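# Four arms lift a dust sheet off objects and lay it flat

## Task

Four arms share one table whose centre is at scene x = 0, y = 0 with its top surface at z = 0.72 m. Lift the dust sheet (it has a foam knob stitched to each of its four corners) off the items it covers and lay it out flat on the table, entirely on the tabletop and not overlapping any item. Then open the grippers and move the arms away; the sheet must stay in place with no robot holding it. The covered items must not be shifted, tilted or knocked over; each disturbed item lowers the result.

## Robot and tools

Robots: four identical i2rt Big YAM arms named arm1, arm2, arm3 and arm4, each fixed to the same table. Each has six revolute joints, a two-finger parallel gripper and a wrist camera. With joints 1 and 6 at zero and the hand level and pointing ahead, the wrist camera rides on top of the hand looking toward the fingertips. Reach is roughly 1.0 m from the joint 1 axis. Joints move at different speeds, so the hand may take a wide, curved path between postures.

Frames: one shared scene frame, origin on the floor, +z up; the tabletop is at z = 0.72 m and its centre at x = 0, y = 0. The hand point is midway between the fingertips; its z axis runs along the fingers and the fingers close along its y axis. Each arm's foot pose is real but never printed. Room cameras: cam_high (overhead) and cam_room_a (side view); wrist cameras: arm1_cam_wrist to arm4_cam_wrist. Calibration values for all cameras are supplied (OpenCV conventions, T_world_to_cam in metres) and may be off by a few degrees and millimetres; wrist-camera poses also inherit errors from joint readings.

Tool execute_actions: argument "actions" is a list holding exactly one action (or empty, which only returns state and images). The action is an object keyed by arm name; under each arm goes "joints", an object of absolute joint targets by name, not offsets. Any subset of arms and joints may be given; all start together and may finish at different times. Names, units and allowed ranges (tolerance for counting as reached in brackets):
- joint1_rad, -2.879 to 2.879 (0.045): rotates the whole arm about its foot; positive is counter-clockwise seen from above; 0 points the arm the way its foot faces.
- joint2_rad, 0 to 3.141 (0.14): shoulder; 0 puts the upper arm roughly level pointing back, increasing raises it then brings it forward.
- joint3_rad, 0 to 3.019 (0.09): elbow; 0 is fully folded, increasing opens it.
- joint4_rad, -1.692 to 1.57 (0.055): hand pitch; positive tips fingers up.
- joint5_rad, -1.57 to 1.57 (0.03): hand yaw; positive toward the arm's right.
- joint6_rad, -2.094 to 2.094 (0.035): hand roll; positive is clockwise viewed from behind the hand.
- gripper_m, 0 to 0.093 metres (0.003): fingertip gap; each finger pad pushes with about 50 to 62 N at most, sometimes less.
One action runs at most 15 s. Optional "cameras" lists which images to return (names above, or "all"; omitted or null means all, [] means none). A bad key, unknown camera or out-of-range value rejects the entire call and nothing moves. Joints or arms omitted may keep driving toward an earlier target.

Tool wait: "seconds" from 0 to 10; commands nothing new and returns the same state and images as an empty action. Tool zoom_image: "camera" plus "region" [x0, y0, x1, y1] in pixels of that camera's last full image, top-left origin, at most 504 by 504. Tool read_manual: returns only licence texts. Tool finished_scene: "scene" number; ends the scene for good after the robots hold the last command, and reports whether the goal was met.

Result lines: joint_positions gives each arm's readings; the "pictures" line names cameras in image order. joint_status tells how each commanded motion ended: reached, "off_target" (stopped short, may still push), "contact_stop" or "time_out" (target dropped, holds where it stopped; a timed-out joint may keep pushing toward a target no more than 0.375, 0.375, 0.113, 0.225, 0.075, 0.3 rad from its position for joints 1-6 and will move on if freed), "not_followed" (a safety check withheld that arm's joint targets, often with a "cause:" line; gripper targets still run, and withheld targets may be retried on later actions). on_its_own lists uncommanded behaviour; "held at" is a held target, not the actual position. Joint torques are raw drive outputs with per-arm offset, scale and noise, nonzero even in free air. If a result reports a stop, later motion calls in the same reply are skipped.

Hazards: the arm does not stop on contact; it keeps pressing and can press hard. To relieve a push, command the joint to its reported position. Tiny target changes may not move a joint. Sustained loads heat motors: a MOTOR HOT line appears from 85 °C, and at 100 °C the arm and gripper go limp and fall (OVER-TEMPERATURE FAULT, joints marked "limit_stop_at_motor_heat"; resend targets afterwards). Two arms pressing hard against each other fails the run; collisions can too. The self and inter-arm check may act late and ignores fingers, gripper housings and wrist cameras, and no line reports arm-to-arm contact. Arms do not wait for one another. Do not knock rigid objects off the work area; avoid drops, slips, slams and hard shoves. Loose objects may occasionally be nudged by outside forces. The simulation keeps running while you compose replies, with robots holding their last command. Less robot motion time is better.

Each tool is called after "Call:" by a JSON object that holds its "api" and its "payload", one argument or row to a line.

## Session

Call:
{"api": "execute_actions", "payload": {
  "actions": []
}}

Scene clock: 0.00 s.
Joint torques (N m, as the arm reports them, + toward a larger angle): no reading
arm1.joint_positions: joint1_rad=+0.432 joint2_rad=+0.636 joint3_rad=+1.668 joint4_rad=-1.245 joint5_rad=+0.182 joint6_rad=+0.474 gripper_m=+0.094
arm1.joint_status: not commanded
arm1.hand: x=+0.2885 y=+0.4943 z=+1.4377 quat_wxyz=(-0.526, -0.660, -0.415, +0.342) (m; scene frame)
arm2.joint_positions: joint1_rad=-0.142 joint2_rad=+0.573 joint3_rad=+1.403 joint4_rad=-1.521 joint5_rad=-0.256 joint6_rad=+0.257 gripper_m=+0.095
arm2.joint_status: not commanded
arm2.hand: x=-0.4011 y=+0.5736 z=+1.2931 quat_wxyz=(-0.405, -0.676, -0.593, +0.166) (m; scene frame)
arm3.joint_positions: joint1_rad=+0.003 joint2_rad=+0.438 joint3_rad=+1.465 joint4_rad=-1.230 joint5_rad=+0.229 joint6_rad=-0.584 gripper_m=+0.094
arm3.joint_status: not commanded
arm3.hand: x=-0.3923 y=-0.5792 z=+1.4155 quat_wxyz=(-0.628, +0.556, -0.534, -0.108) (m; scene frame)
arm4.joint_positions: joint1_rad=+0.354 joint2_rad=+0.590 joint3_rad=+1.501 joint4_rad=-1.196 joint5_rad=+0.006 joint6_rad=-0.396 gripper_m=+0.094
arm4.joint_status: not commanded
arm4.hand: x=+0.1912 y=-0.6031 z=+1.4309 quat_wxyz=(-0.411, +0.750, -0.282, -0.436) (m; scene frame)
pictures: arm1_cam_wrist, arm2_cam_wrist, arm3_cam_wrist, arm4_cam_wrist, cam_high, cam_room_a
camera_calibration (this result's frames):
arm1_cam_wrist: T_world_to_cam=[[-0.910251, 0.0922514, -0.40365, 0.798507], [0.337798, 0.729216, -0.595094, 0.40459], [0.23945, -0.678037, -0.694932, 1.38959], [0, 0, 0, 1]] pos_world=[0.257435, 0.573495, 1.52876]
arm2_cam_wrist: T_world_to_cam=[[-0.926581, -0.0260803, -0.375189, 0.135272], [0.056383, 0.976686, -0.207138, -0.270542], [0.371844, -0.213084, -0.903508, 1.56802], [0, 0, 0, 1]] pos_world=[-0.442464, 0.601883, 1.41143]
arm3_cam_wrist: T_world_to_cam=[[0.731298, -0.35582, 0.58189, -0.740254], [0.0203815, -0.841356, -0.540096, 0.293898], [0.681754, 0.406831, -0.60803, 1.48911], [0, 0, 0, 1]] pos_world=[-0.479848, -0.62194, 1.4949]
arm4_cam_wrist: T_world_to_cam=[[0.78386, 0.50069, 0.367252, -0.369774], [0.616009, -0.55267, -0.561327, 0.3605], [-0.078081, 0.666232, -0.741645, 1.5993], [0, 0, 0, 1]] pos_world=[0.192655, -0.681125, 1.52427]
Images, in order (width x height): arm1_cam_wrist 616x616, arm2_cam_wrist 616x616, arm3_cam_wrist 616x616, arm4_cam_wrist 616x616, cam_high 504x504, cam_room_a 504x504.

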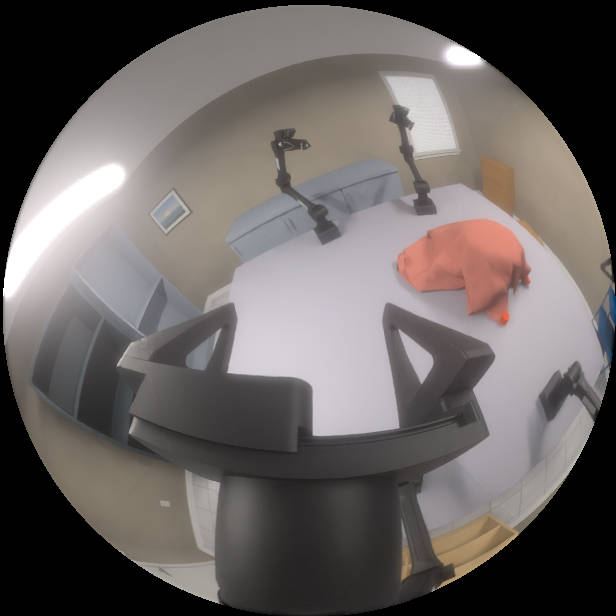

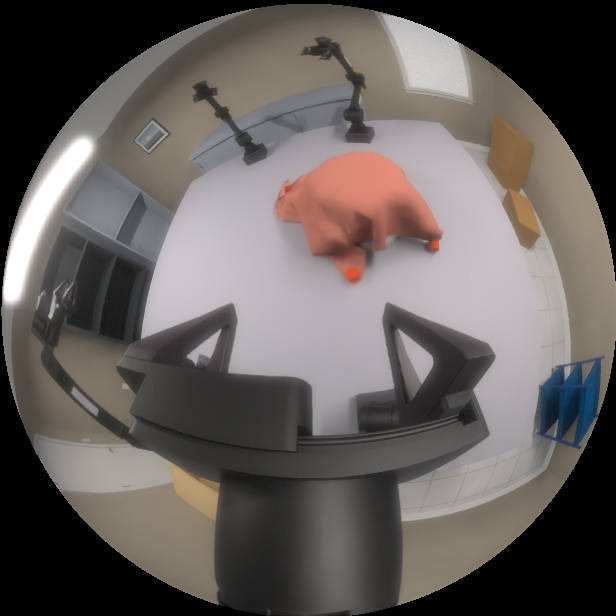

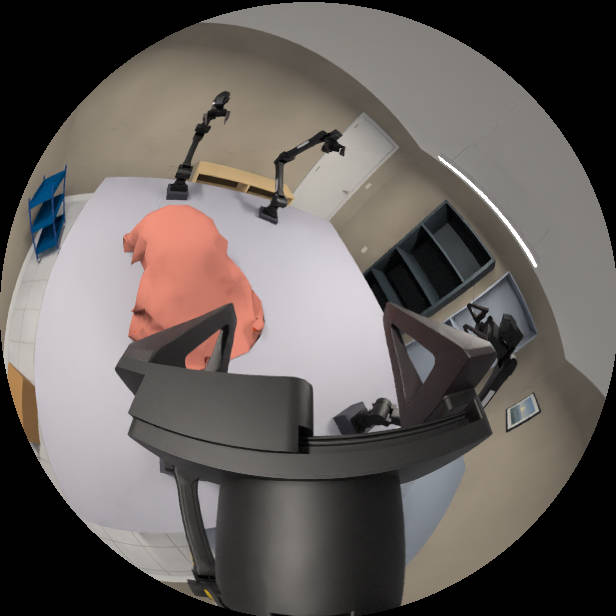

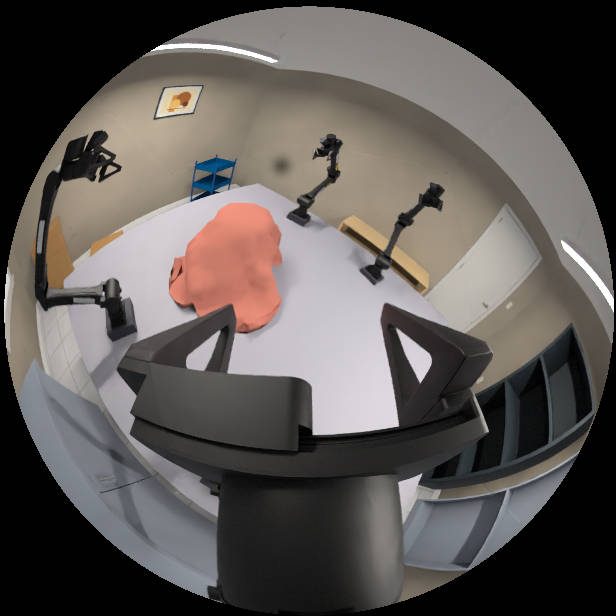

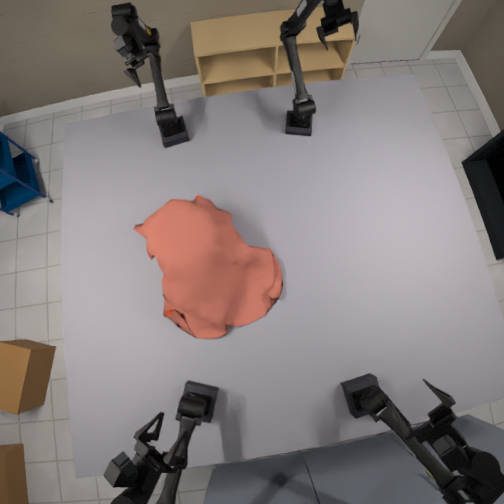

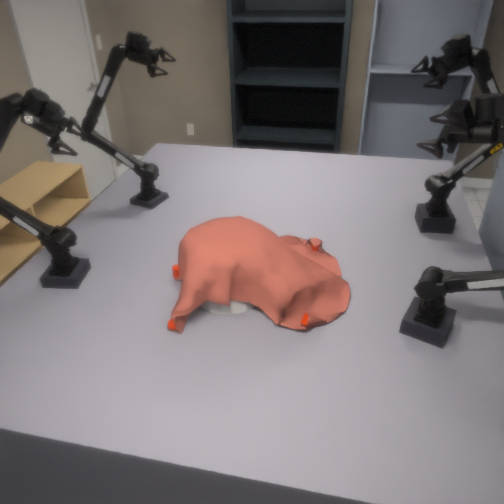

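Call:
{"api": "zoom_image", "payload": {
  "camera": "cam_high",
  "region": [120, 180, 300, 350]
}}

Call:
{"api": "zoom_image", "payload": {
  "camera": "cam_room_a",
  "region": [150, 200, 370, 350]
}}

Call:
{"api": "zoom_image", "payload": {
  "camera": "arm2_cam_wrist",
  "region": [260, 140, 460, 300]
}}

Region (120, 180, 300, 350) of cam_high's 504x504 image, scaled by 2.800, with more detail than that image has.

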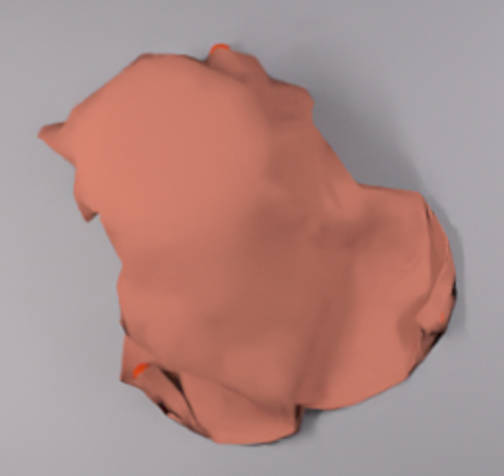

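Region (150, 200, 370, 350) of cam_room_a's 504x504 image, scaled by 2.291, with more detail than that image has; it fills the top 344 rows of this view, and the rest is white.

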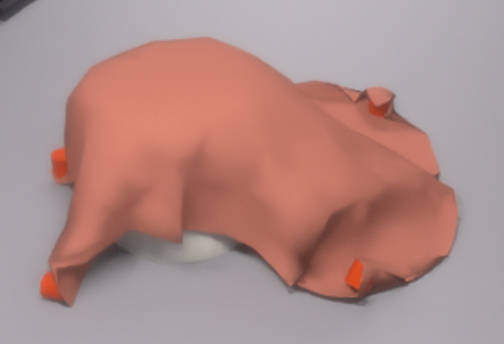

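Region (260, 140, 460, 300) of arm2_cam_wrist's 616x616 image, scaled by 2.520, with more detail than that image has; it fills the top 403 rows of this view, and the rest is white.

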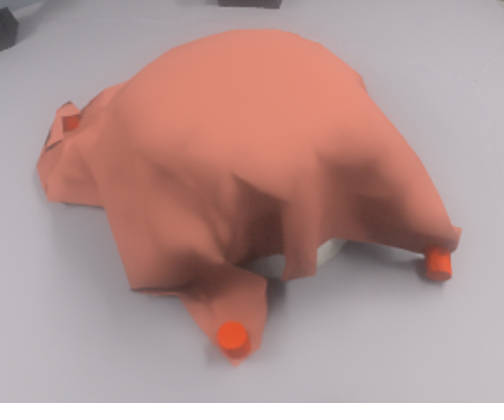

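Call:
{"api": "execute_actions", "payload": {
  "actions": [
    {"arm1":{"joints":{"joint1_rad":-0.75,"joint2_rad":2.287,"joint3_rad":2.32,"joint4_rad":-1.457,"joint5_rad":0,"joint6_rad":0.4}},"arm2":{"joints":{"joint1_rad":-0.527,"joint2_rad":1.909,"joint3_rad":1.63,"joint4_rad":-1.282,"joint5_rad":0,"joint6_rad":-0.38}},"arm3":{"joints":{"joint1_rad":0.509,"joint2_rad":1.615,"joint3_rad":1.176,"joint4_rad":-1.132,"joint5_rad":0,"joint6_rad":0.2}},"arm4":{"joints":{"joint1_rad":0.408,"joint2_rad":2.103,"joint3_rad":1.87,"joint4_rad":-1.318,"joint5_rad":0,"joint6_rad":-0.9}}}
  ]
}}

Scene clock: 32.90 s.
Joint torques (N m, as the arm reports them, + toward a larger angle): arm1=[ -1.57 -26.11  11.13  -0.1   -0.03  -0.06] | arm2=[  0.38 -19.87  10.27  -0.28   0.01  -0.03] | arm3=[  0.7  -12.17   9.09   0.59   0.     0.05] | arm4=[  1.69 -18.89   9.46   0.19  -0.12   0.03]
arm1.joint_positions: joint1_rad=-0.747 joint2_rad=+2.290 joint3_rad=+2.298 joint4_rad=-1.449 joint5_rad=+0.000 joint6_rad=+0.406 gripper_m=+0.094
arm1.joint_status: all done
arm1.hand: x=-0.3373 y=+0.2996 z=+0.8812 quat_wxyz=(-0.027, -0.995, -0.078, +0.058) (m; scene frame)
arm2.joint_positions: joint1_rad=-0.524 joint2_rad=+1.929 joint3_rad=+1.599 joint4_rad=-1.282 joint5_rad=-0.001 joint6_rad=-0.364 gripper_m=+0.095
arm2.joint_status: all done
arm2.hand: x=-0.6557 y=+0.2273 z=+0.8641 quat_wxyz=(+0.008, -0.712, -0.702, -0.018) (m; scene frame)
arm3.joint_positions: joint1_rad=+0.511 joint2_rad=+1.617 joint3_rad=+1.177 joint4_rad=-1.139 joint5_rad=+0.001 joint6_rad=+0.187 gripper_m=+0.094
arm3.joint_status: all done
arm3.hand: x=-0.5416 y=-0.2495 z=+0.8824 quat_wxyz=(-0.002, +0.693, -0.721, +0.004) (m; scene frame)
arm4.joint_positions: joint1_rad=+0.404 joint2_rad=+2.096 joint3_rad=+1.854 joint4_rad=-1.303 joint5_rad=+0.002 joint6_rad=-0.892 gripper_m=+0.094
arm4.joint_status: all done
arm4.hand: x=-0.0300 y=-0.2313 z=+0.8875 quat_wxyz=(-0.011, +0.996, -0.084, -0.007) (m; scene frame)
pictures: arm1_cam_wrist, arm2_cam_wrist, arm3_cam_wrist, arm4_cam_wrist, cam_high, cam_room_a
camera_calibration (this result's frames):
arm1_cam_wrist: T_world_to_cam=[[-0.168453, 0.984241, -0.0537856, -0.303124], [0.855634, 0.173098, 0.487778, -0.186113], [0.489401, 0.0361469, -0.871309, 1.04647], [0, 0, 0, 1]] pos_world=[-0.403964, 0.292736, 0.986281]
arm2_cam_wrist: T_world_to_cam=[[-0.998938, 0.0370928, -0.0273411, -0.633019], [0.0124227, 0.788141, 0.615369, -0.703536], [0.0443744, 0.614376, -0.787765, 0.698461], [0, 0, 0, 1]] pos_world=[-0.654601, 0.148849, 0.96585]
arm3_cam_wrist: T_world_to_cam=[[0.999262, -0.0380029, 0.00557043, 0.529421], [-0.0343189, -0.818289, 0.573782, -0.720397], [-0.0172471, -0.57355, -0.818989, 0.695589], [0, 0, 0, 1]] pos_world=[-0.541757, -0.170419, 0.980082]
arm4_cam_wrist: T_world_to_cam=[[0.173347, 0.984608, 0.0223202, 0.216824], [0.810331, -0.155472, 0.564971, -0.504687], [0.559745, -0.0798494, -0.824809, 0.851708], [0, 0, 0, 1]] pos_world=[-0.105362, -0.223942, 0.98279]
Images, in order (width x height): arm1_cam_wrist 616x616, arm2_cam_wrist 616x616, arm3_cam_wrist 616x616, arm4_cam_wrist 616x616, cam_high 504x504, cam_room_a 504x504.

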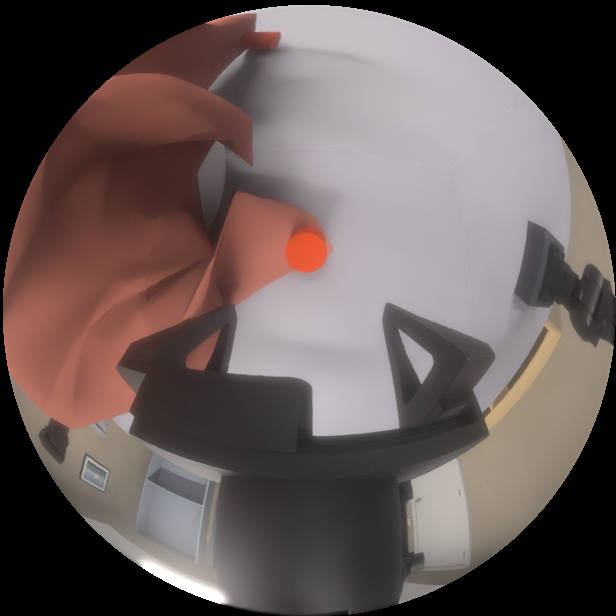

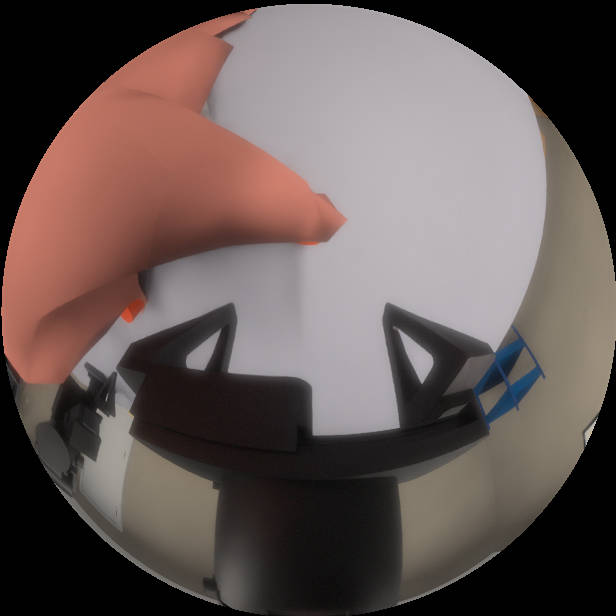

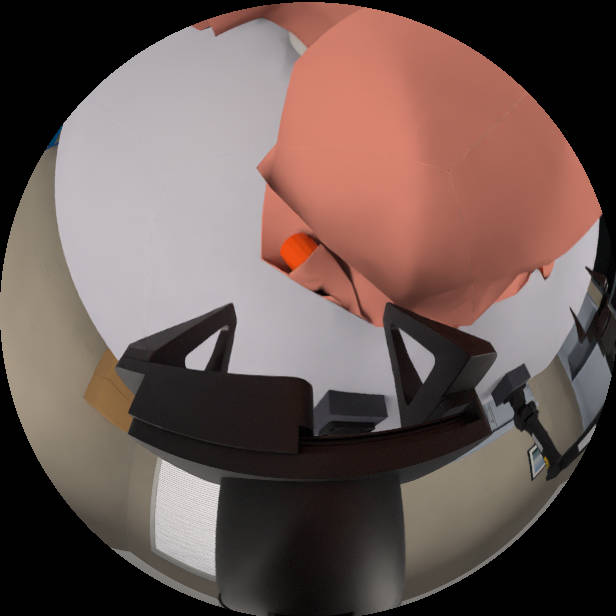

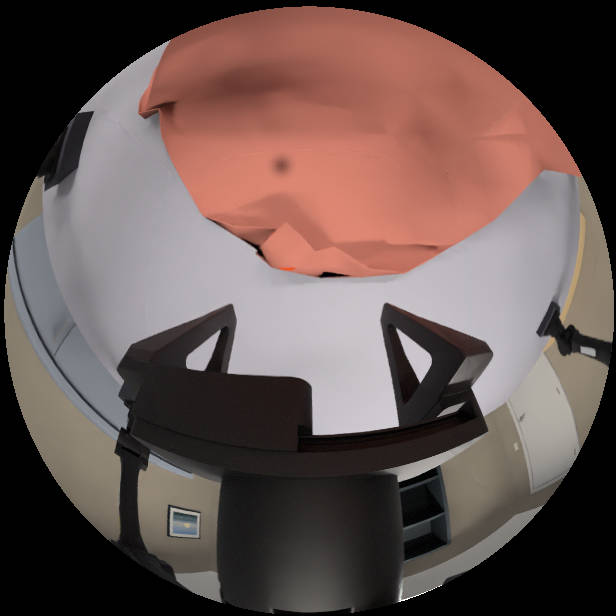

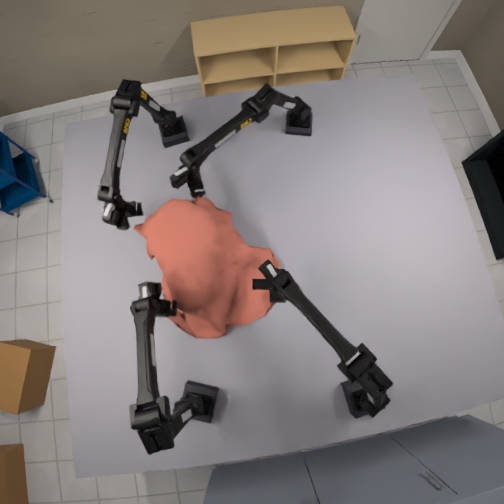

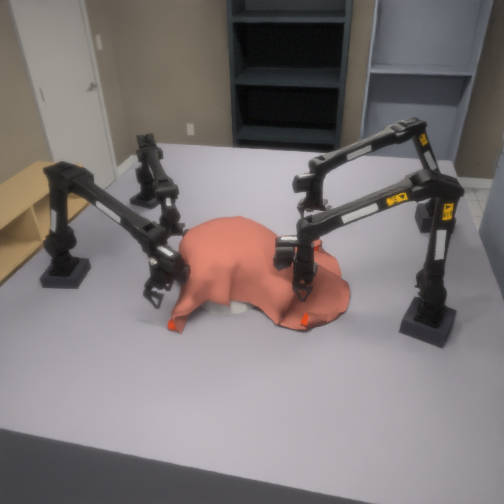

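Call:
{"api": "execute_actions", "payload": {
  "actions": [
    {"arm1":{"joints":{"joint1_rad":-0.746,"joint2_rad":2.414,"joint3_rad":2.196,"joint4_rad":-1.232}},"arm2":{"joints":{"joint1_rad":-0.502,"joint2_rad":1.725,"joint3_rad":1.074,"joint4_rad":-0.449,"joint6_rad":-0.3}},"arm3":{"joints":{"joint1_rad":0.517,"joint2_rad":1.728,"joint3_rad":1.048,"joint4_rad":-0.891,"joint6_rad":-0.64}},"arm4":{"joints":{"joint1_rad":0.441,"joint2_rad":2.196,"joint3_rad":1.674,"joint4_rad":-1.049}}}
  ]
}}

Scene clock: 58.57 s.
Joint torques (N m, as the arm reports them, + toward a larger angle): arm1=[ -1.11 -25.31   8.67   0.79   0.03  -0.08] | arm2=[  0.57 -16.09   8.84   1.01  -0.01   0.28] | arm3=[  1.21 -13.25   8.45   0.7   -0.05  -0.22] | arm4=[  1.16 -16.93   6.65   1.4   -0.12   0.04]
arm1.joint_positions: joint1_rad=-0.750 joint2_rad=+2.400 joint3_rad=+2.199 joint4_rad=-1.244 joint5_rad=+0.001 joint6_rad=+0.406 gripper_m=+0.094
arm1.joint_status: all done
arm1.hand: x=-0.3519 y=+0.2936 z=+0.7673 quat_wxyz=(-0.026, -0.995, -0.077, +0.056) (m; scene frame)
arm2.joint_positions: joint1_rad=-0.507 joint2_rad=+1.740 joint3_rad=+1.054 joint4_rad=-0.465 joint5_rad=-0.001 joint6_rad=-0.316 gripper_m=+0.095
arm2.joint_status: all done
arm2.hand: x=-0.6391 y=+0.2433 z=+0.7977 quat_wxyz=(-0.090, -0.706, -0.677, +0.188) (m; scene frame)
arm3.joint_positions: joint1_rad=+0.512 joint2_rad=+1.739 joint3_rad=+1.040 joint4_rad=-0.903 joint5_rad=+0.000 joint6_rad=-0.626 gripper_m=+0.094
arm3.joint_status: all done
arm3.hand: x=-0.5395 y=-0.2625 z=+0.7862 quat_wxyz=(+0.009, +0.922, -0.387, +0.010) (m; scene frame)
arm4.joint_positions: joint1_rad=+0.447 joint2_rad=+2.168 joint3_rad=+1.685 joint4_rad=-1.065 joint5_rad=+0.002 joint6_rad=-0.893 gripper_m=+0.094
arm4.joint_status: all done
arm4.hand: x=-0.0475 y=-0.2565 z=+0.7832 quat_wxyz=(-0.010, +0.998, -0.062, -0.006) (m; scene frame)
pictures: arm1_cam_wrist, arm2_cam_wrist, arm3_cam_wrist, arm4_cam_wrist, cam_high, cam_room_a
camera_calibration (this result's frames):
arm1_cam_wrist: T_world_to_cam=[[-0.165558, 0.984844, -0.051691, -0.306595], [0.854312, 0.169405, 0.491379, -0.119164], [0.492689, 0.0371914, -0.869411, 0.954], [0, 0, 0, 1]] pos_world=[-0.418981, 0.286655, 0.872124]
arm2_cam_wrist: T_world_to_cam=[[-0.990863, 0.0842601, 0.10531, -0.731009], [0.105696, 0.97015, 0.21826, -0.343415], [-0.0837759, 0.227397, -0.970192, 0.79338], [0, 0, 0, 1]] pos_world=[-0.621566, 0.214347, 0.921667]
arm3_cam_wrist: T_world_to_cam=[[0.713568, 0.700467, -0.0128971, 0.58165], [0.569542, -0.569277, 0.592913, -0.299591], [0.407974, -0.430429, -0.805163, 0.865459], [0, 0, 0, 1]] pos_world=[-0.597503, -0.205458, 0.881969]
arm4_cam_wrist: T_world_to_cam=[[0.129971, 0.991306, 0.0205099, 0.248016], [0.815394, -0.11863, 0.566621, -0.427044], [0.564128, -0.0569206, -0.823723, 0.778698], [0, 0, 0, 1]] pos_world=[-0.123311, -0.252196, 0.878317]
Images, in order (width x height): arm1_cam_wrist 616x616, arm2_cam_wrist 616x616, arm3_cam_wrist 616x616, arm4_cam_wrist 616x616, cam_high 504x504, cam_room_a 504x504.

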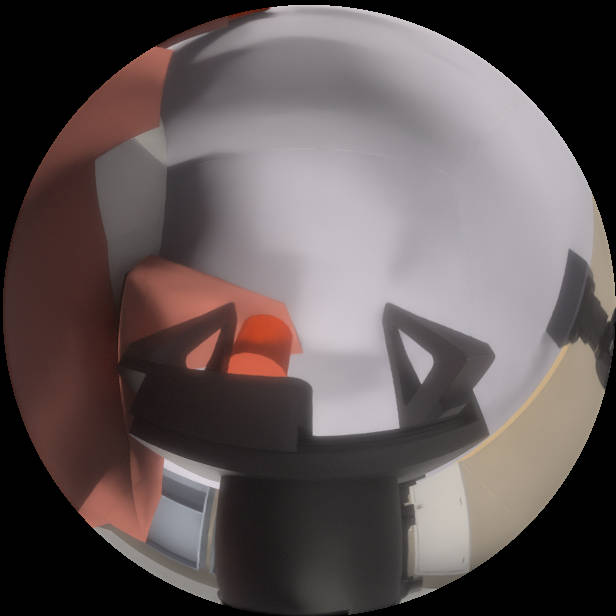

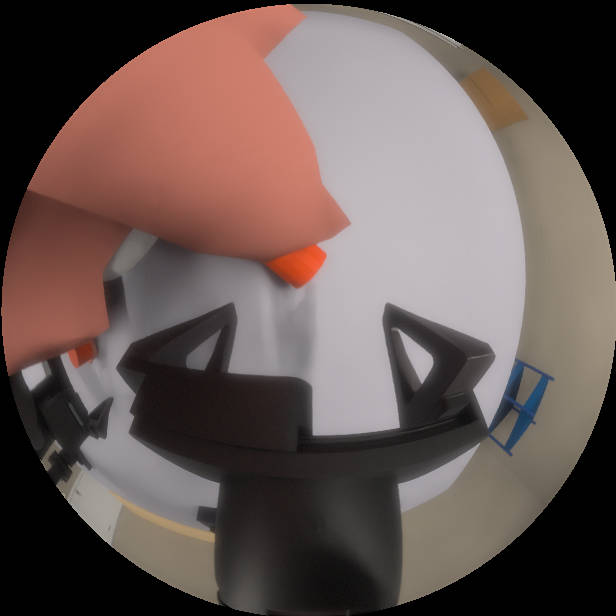

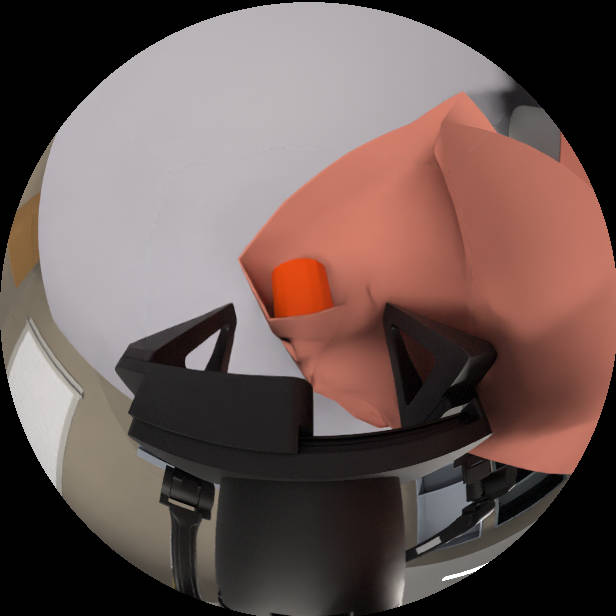

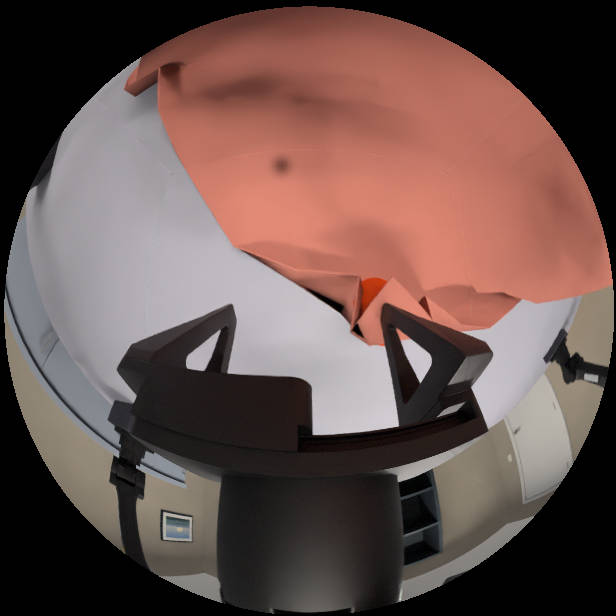

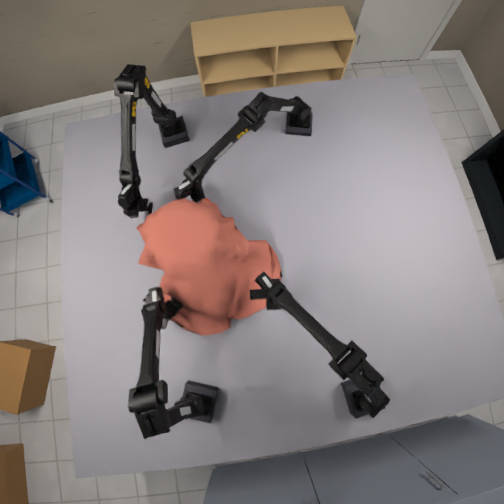

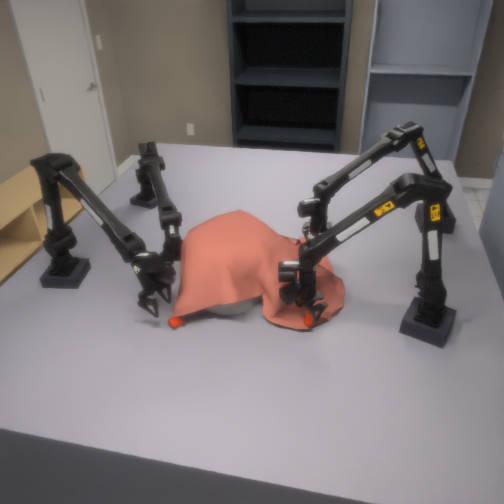

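Call:
{"api": "execute_actions", "payload": {
  "actions": [
    {"arm4":{"joints":{"joint2_rad":2.07}}}
  ]
}}

Scene clock: 62.90 s.
Joint torques (N m, as the arm reports them, + toward a larger angle): arm1=[ -1.38 -25.6    8.93   0.73   0.03  -0.06] | arm2=[  0.82 -15.95   8.72   1.12   0.     0.3 ] | arm3=[  1.17 -13.33   8.49   0.67  -0.05  -0.23] | arm4=[  1.14 -19.35   7.62   1.45  -0.14   0.03]
arm1.joint_positions: joint1_rad=-0.750 joint2_rad=+2.400 joint3_rad=+2.199 joint4_rad=-1.244 joint5_rad=+0.001 joint6_rad=+0.406 gripper_m=+0.094
arm1.joint_status: not commanded
arm1.hand: x=-0.3519 y=+0.2936 z=+0.7673 quat_wxyz=(-0.026, -0.995, -0.077, +0.056) (m; scene frame)
arm2.joint_positions: joint1_rad=-0.507 joint2_rad=+1.740 joint3_rad=+1.054 joint4_rad=-0.465 joint5_rad=-0.001 joint6_rad=-0.316 gripper_m=+0.095
arm2.joint_status: not commanded
arm2.hand: x=-0.6391 y=+0.2433 z=+0.7977 quat_wxyz=(-0.090, -0.706, -0.677, +0.188) (m; scene frame)
arm3.joint_positions: joint1_rad=+0.512 joint2_rad=+1.739 joint3_rad=+1.040 joint4_rad=-0.903 joint5_rad=+0.000 joint6_rad=-0.626 gripper_m=+0.094
arm3.joint_status: not commanded
arm3.hand: x=-0.5395 y=-0.2625 z=+0.7862 quat_wxyz=(+0.009, +0.922, -0.387, +0.010) (m; scene frame)
arm4.joint_positions: joint1_rad=+0.447 joint2_rad=+2.078 joint3_rad=+1.678 joint4_rad=-1.065 joint5_rad=+0.002 joint6_rad=-0.893 gripper_m=+0.094
arm4.joint_status: all done
arm4.hand: x=-0.0518 y=-0.2496 z=+0.8360 quat_wxyz=(-0.043, +0.997, -0.062, -0.030) (m; scene frame)
pictures: arm1_cam_wrist, arm2_cam_wrist, arm3_cam_wrist, arm4_cam_wrist, cam_high, cam_room_a
camera_calibration (this result's frames):
arm1_cam_wrist: T_world_to_cam=[[-0.165558, 0.984844, -0.051691, -0.306595], [0.854312, 0.169405, 0.491379, -0.119164], [0.492689, 0.0371914, -0.869411, 0.954], [0, 0, 0, 1]] pos_world=[-0.418981, 0.286655, 0.872124]
arm2_cam_wrist: T_world_to_cam=[[-0.990863, 0.0842601, 0.10531, -0.731009], [0.105696, 0.97015, 0.21826, -0.343415], [-0.0837759, 0.227397, -0.970192, 0.79338], [0, 0, 0, 1]] pos_world=[-0.621566, 0.214347, 0.921667]
arm3_cam_wrist: T_world_to_cam=[[0.713568, 0.700467, -0.0128971, 0.58165], [0.569542, -0.569277, 0.592913, -0.299591], [0.407974, -0.430429, -0.805163, 0.865459], [0, 0, 0, 1]] pos_world=[-0.597503, -0.205458, 0.881969]
arm4_cam_wrist: T_world_to_cam=[[0.132294, 0.9876, 0.084524, 0.186297], [0.83906, -0.156978, 0.5209, -0.422822], [0.527709, 0.00200877, -0.849423, 0.859329], [0, 0, 0, 1]] pos_world=[-0.123349, -0.252087, 0.934435]
Images, in order (width x height): arm1_cam_wrist 616x616, arm2_cam_wrist 616x616, arm3_cam_wrist 616x616, arm4_cam_wrist 616x616, cam_high 504x504, cam_room_a 504x504.

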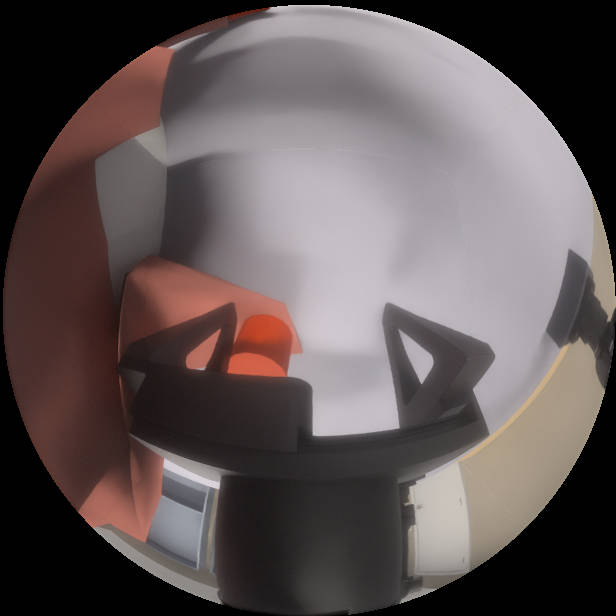

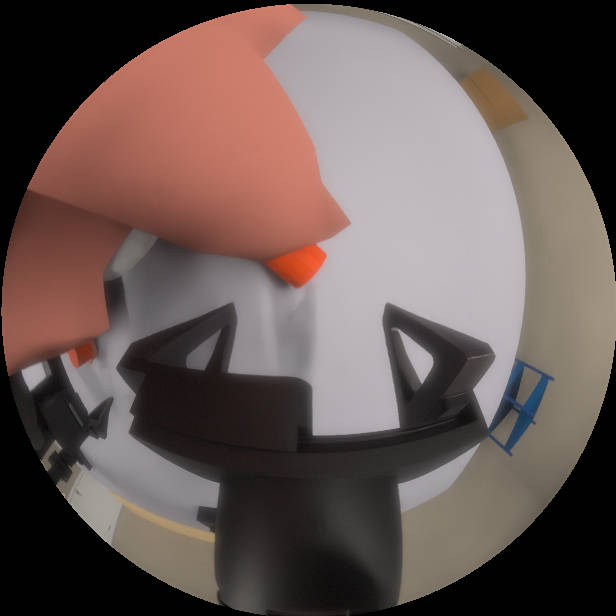

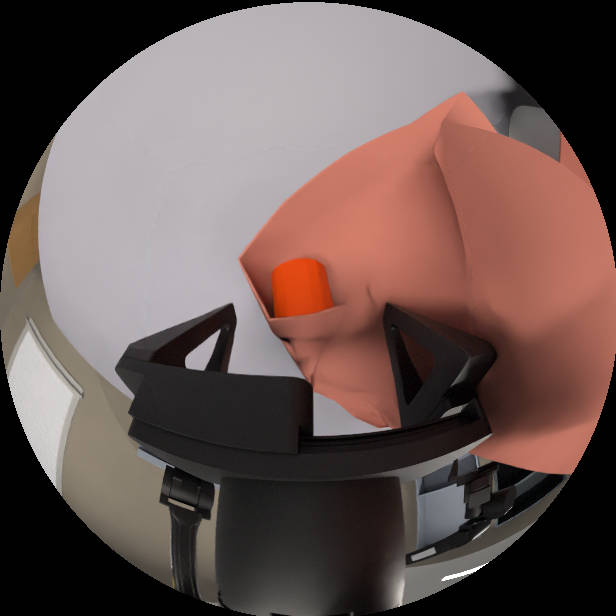

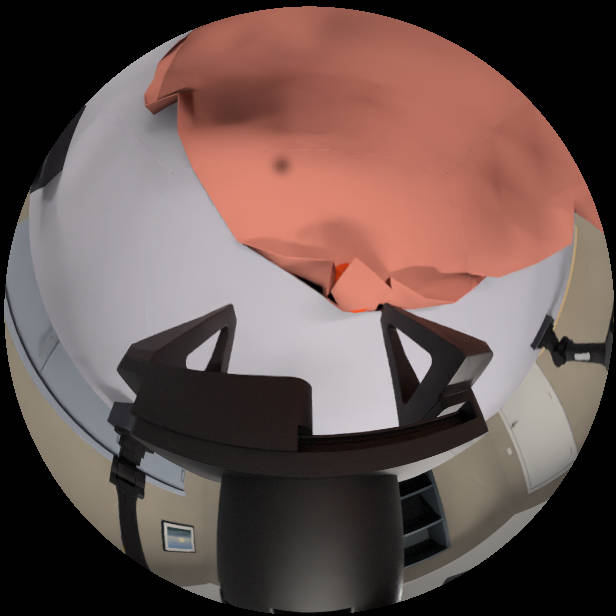

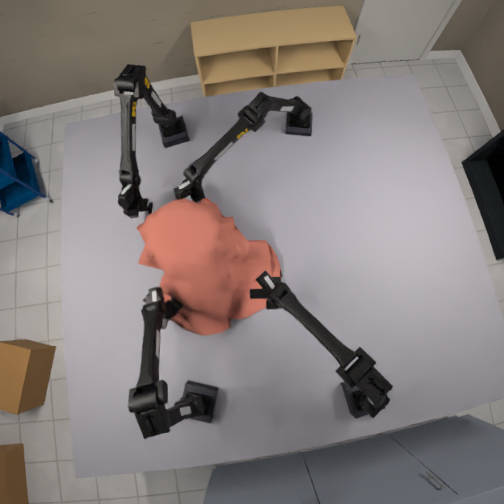

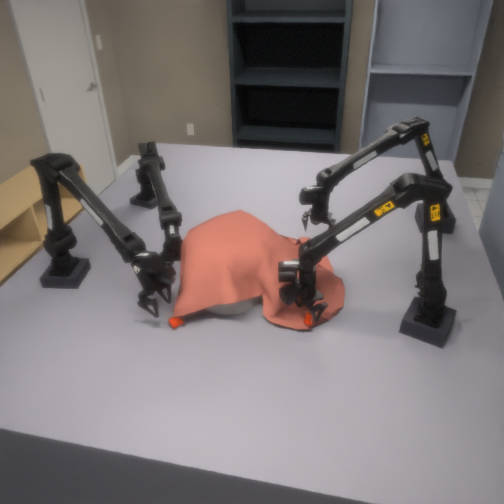

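Call:
{"api": "execute_actions", "payload": {
  "actions": [
    {"arm1":{"joints":{"joint1_rad":-0.685,"joint2_rad":2.357,"joint3_rad":2.058,"joint4_rad":-1.161}},"arm2":{"joints":{"joint1_rad":-0.48,"joint2_rad":1.962,"joint3_rad":1.60,"joint4_rad":-1.188,"joint6_rad":1.89}},"arm3":{"joints":{"joint2_rad":1.801,"joint3_rad":1.018,"joint4_rad":-0.788}},"arm4":{"joints":{"joint1_rad":0.398,"joint2_rad":2.197,"joint3_rad":1.92,"joint4_rad":-1.278}}}
  ],
  "cameras": ["arm1_cam_wrist","arm2_cam_wrist","arm3_cam_wrist","arm4_cam_wrist"]
}}

Scene clock: 106.10 s.
Joint torques (N m, as the arm reports them, + toward a larger angle): arm1=[ -1.28 -26.77   7.98   0.52   0.09  -0.06] | arm2=[  0.92 -18.39  10.4   -0.91   0.12   0.27] | arm3=[  1.22 -12.33   7.13   0.77  -0.04  -0.22] | arm4=[  2.16 -19.65  11.95   0.09  -0.07   0.03]
arm1.joint_positions: joint1_rad=-0.687 joint2_rad=+2.356 joint3_rad=+2.072 joint4_rad=-1.173 joint5_rad=+0.002 joint6_rad=+0.404 gripper_m=+0.094
arm1.joint_status: all done
arm1.hand: x=-0.3099 y=+0.2659 z=+0.7506 quat_wxyz=(-0.024, -0.992, -0.109, +0.051) (m; scene frame)
arm2.joint_positions: joint1_rad=-0.484 joint2_rad=+1.963 joint3_rad=+1.563 joint4_rad=-1.179 joint5_rad=-0.001 joint6_rad=+1.874 gripper_m=+0.095
arm2.joint_status: all done
arm2.hand: x=-0.6375 y=+0.2098 z=+0.8318 quat_wxyz=(+0.004, -0.949, +0.314, +0.000) (m; scene frame)
arm3.joint_positions: joint1_rad=+0.512 joint2_rad=+1.794 joint3_rad=+1.019 joint4_rad=-0.801 joint5_rad=+0.000 joint6_rad=-0.626 gripper_m=+0.094
arm3.joint_status: all done
arm3.hand: x=-0.5403 y=-0.2556 z=+0.7572 quat_wxyz=(-0.002, +0.922, -0.387, +0.003) (m; scene frame)
arm4.joint_positions: joint1_rad=+0.392 joint2_rad=+2.186 joint3_rad=+1.867 joint4_rad=-1.261 joint5_rad=+0.001 joint6_rad=-0.893 gripper_m=+0.094
arm4.joint_status: all done
arm4.hand: x=-0.0278 y=-0.2202 z=+0.8355 quat_wxyz=(+0.004, +0.996, -0.090, +0.003) (m; scene frame)
pictures: arm1_cam_wrist, arm2_cam_wrist, arm3_cam_wrist, arm4_cam_wrist
camera_calibration (this result's frames):
arm1_cam_wrist: T_world_to_cam=[[-0.228055, 0.972545, -0.0463397, -0.293349], [0.837575, 0.220228, 0.499967, -0.167305], [0.496446, 0.0752071, -0.864804, 0.907326], [0, 0, 0, 1]] pos_world=[-0.377208, 0.253903, 0.854712]
arm2_cam_wrist: T_world_to_cam=[[0.61527, 0.788281, -0.00750318, 0.239802], [0.64308, -0.496386, 0.583137, 0.0282485], [0.455952, -0.363612, -0.812339, 1.17097], [0, 0, 0, 1]] pos_world=[-0.699615, 0.25077, 0.936552]
arm3_cam_wrist: T_world_to_cam=[[0.713137, 0.701019, 0.0027653, 0.565071], [0.572205, -0.584366, 0.575411, -0.267168], [0.40499, -0.408765, -0.81786, 0.858951], [0, 0, 0, 1]] pos_world=[-0.597965, -0.20114, 0.85467]
arm4_cam_wrist: T_world_to_cam=[[0.184071, 0.982898, -0.00536656, 0.229692], [0.799313, -0.146509, 0.582781, -0.488576], [0.572028, -0.111563, -0.812612, 0.791651], [0, 0, 0, 1]] pos_world=[-0.104601, -0.209026, 0.92927]
Images, in order (width x height): arm1_cam_wrist 616x616, arm2_cam_wrist 616x616, arm3_cam_wrist 616x616, arm4_cam_wrist 616x616.

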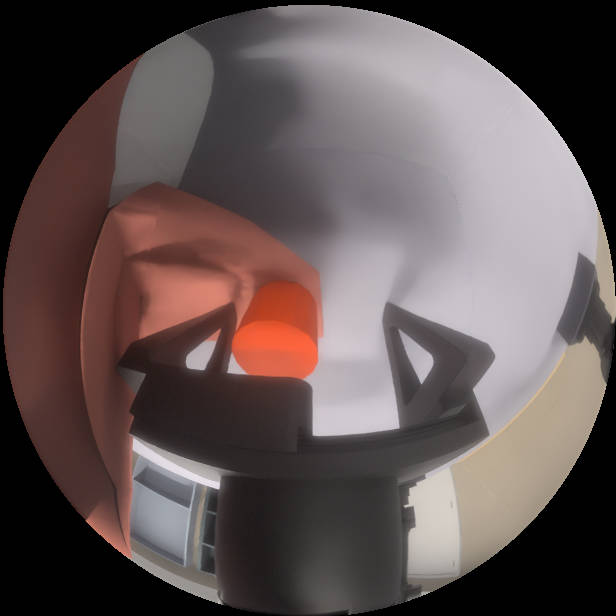

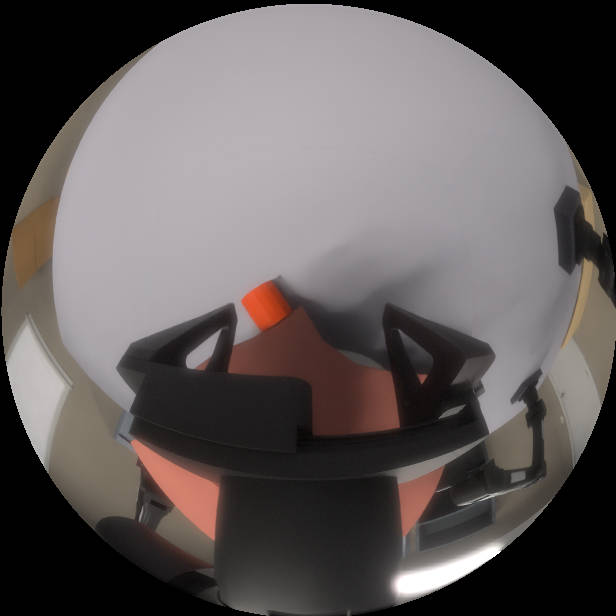

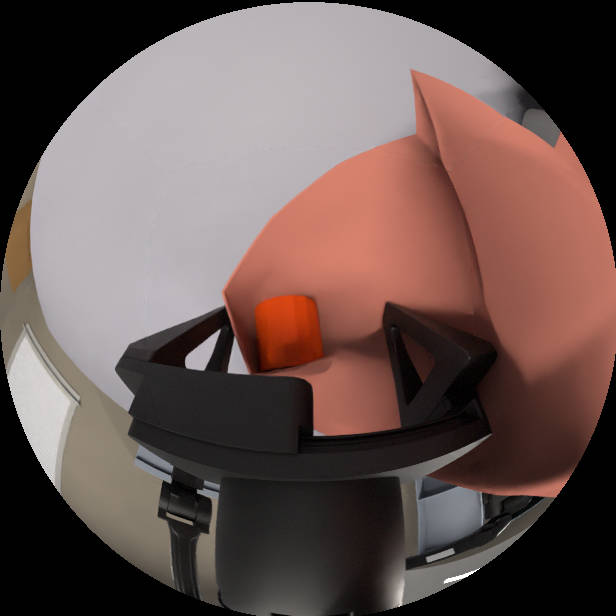

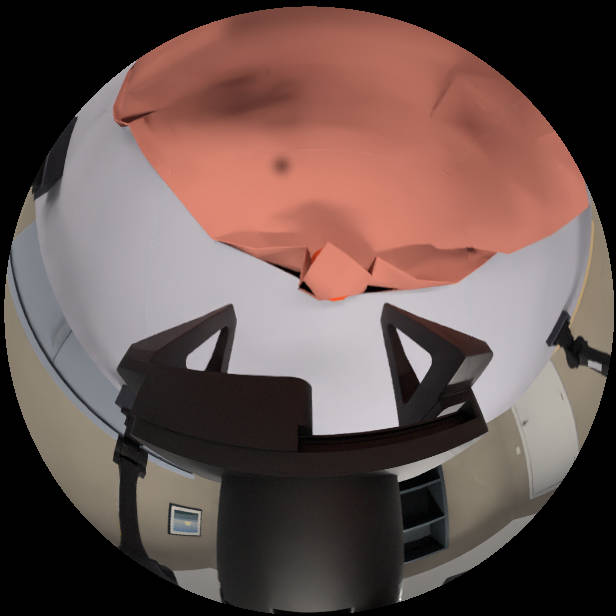

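Call:
{"api": "execute_actions", "payload": {
  "actions": [
    {"arm1":{"joints":{"gripper_m":0}},"arm2":{"joints":{"joint1_rad":-0.432,"joint2_rad":2.161,"joint3_rad":1.91,"joint4_rad":-1.292,"joint6_rad":1.29}},"arm3":{"joints":{"joint3_rad":0.96,"joint4_rad":-0.737}},"arm4":{"joints":{"joint1_rad":0.374,"joint2_rad":2.303,"joint3_rad":1.88,"joint4_rad":-1.14}}}
  ],
  "cameras": ["arm1_cam_wrist","arm2_cam_wrist","arm3_cam_wrist","arm4_cam_wrist"]
}}

Scene clock: 125.70 s.
Joint torques (N m, as the arm reports them, + toward a larger angle): arm1=[ -1.02 -25.59   7.92   0.5    0.1   -0.07] | arm2=[  0.39 -22.8   11.63  -0.65   0.12  -0.06] | arm3=[  1.11 -11.8    6.78   0.71  -0.04  -0.22] | arm4=[  1.19 -20.31   8.66   1.31  -0.09   0.02]
arm1.joint_positions: joint1_rad=-0.687 joint2_rad=+2.354 joint3_rad=+2.072 joint4_rad=-1.171 joint5_rad=-0.001 joint6_rad=+0.404 gripper_m=+0.038
arm1.joint_status: gripper_m off_target (ended at +0.038, target +0.000)
arm1.hand: x=-0.3101 y=+0.2652 z=+0.7517 quat_wxyz=(-0.026, -0.992, -0.109, +0.052) (m; scene frame)
arm2.joint_positions: joint1_rad=-0.429 joint2_rad=+2.180 joint3_rad=+1.862 joint4_rad=-1.283 joint5_rad=-0.001 joint6_rad=+1.307 gripper_m=+0.095
arm2.joint_status: all done
arm2.hand: x=-0.6269 y=+0.1324 z=+0.8092 quat_wxyz=(+0.014, -1.000, +0.009, -0.004) (m; scene frame)
arm3.joint_positions: joint1_rad=+0.512 joint2_rad=+1.794 joint3_rad=+0.961 joint4_rad=-0.749 joint5_rad=+0.000 joint6_rad=-0.628 gripper_m=+0.094
arm3.joint_status: all done
arm3.hand: x=-0.5376 y=-0.2732 z=+0.7415 quat_wxyz=(+0.001, +0.922, -0.387, +0.005) (m; scene frame)
arm4.joint_positions: joint1_rad=+0.378 joint2_rad=+2.300 joint3_rad=+1.867 joint4_rad=-1.156 joint5_rad=+0.001 joint6_rad=-0.893 gripper_m=+0.094
arm4.joint_status: all done
arm4.hand: x=-0.0247 y=-0.2063 z=+0.7623 quat_wxyz=(+0.008, +0.995, -0.097, +0.005) (m; scene frame)
pictures: arm1_cam_wrist, arm2_cam_wrist, arm3_cam_wrist, arm4_cam_wrist
camera_calibration (this result's frames):
arm1_cam_wrist: T_world_to_cam=[[-0.228413, 0.972282, -0.0499516, -0.289975], [0.83797, 0.222461, 0.498315, -0.166774], [0.495615, 0.071964, -0.865556, 0.909617], [0, 0, 0, 1]] pos_world=[-0.377302, 0.253579, 0.855945]
arm2_cam_wrist: T_world_to_cam=[[0.0413689, 0.999049, 0.0137706, -0.110685], [0.806262, -0.0415197, 0.590099, 0.0326589], [0.59011, -0.013309, -0.807213, 1.15317], [0, 0, 0, 1]] pos_world=[-0.702251, 0.127284, 0.913108]
arm3_cam_wrist: T_world_to_cam=[[0.712371, 0.701802, -0.0012769, 0.57825], [0.572251, -0.579814, 0.579952, -0.272113], [0.406272, -0.413872, -0.814649, 0.834781], [0, 0, 0, 1]] pos_world=[-0.595359, -0.2181, 0.838604]
arm4_cam_wrist: T_world_to_cam=[[0.197582, 0.980214, -0.0118815, 0.219783], [0.79494, -0.15312, 0.587047, -0.451086], [0.573613, -0.125435, -0.809466, 0.726741], [0, 0, 0, 1]] pos_world=[-0.101707, -0.193346, 0.855692]
Images, in order (width x height): arm1_cam_wrist 616x616, arm2_cam_wrist 616x616, arm3_cam_wrist 616x616, arm4_cam_wrist 616x616.

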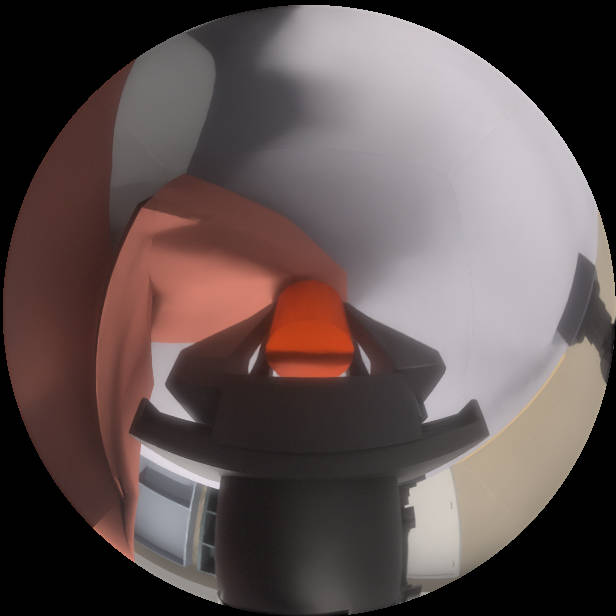

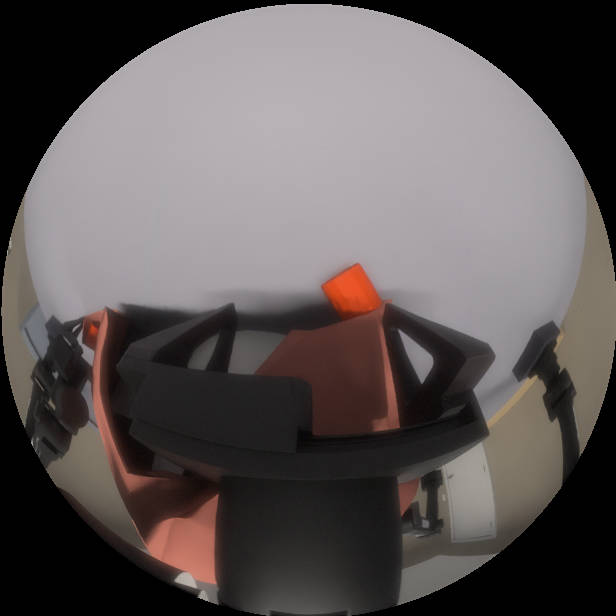

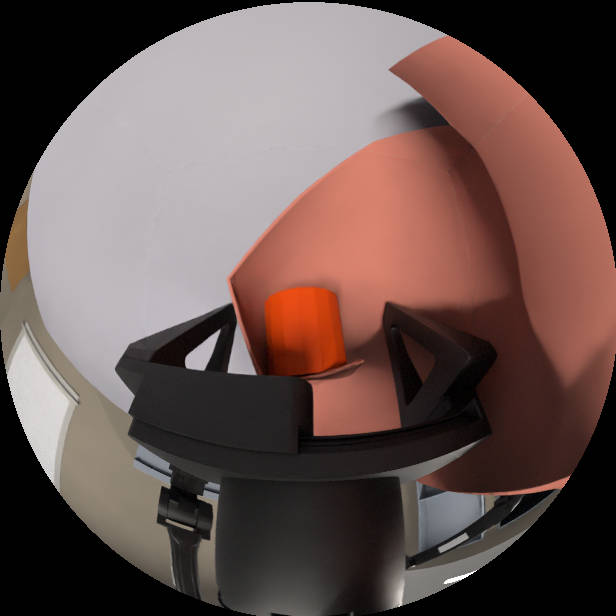

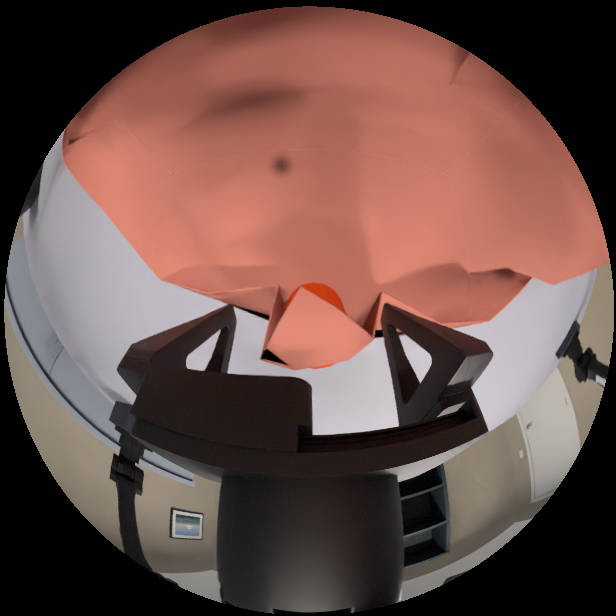

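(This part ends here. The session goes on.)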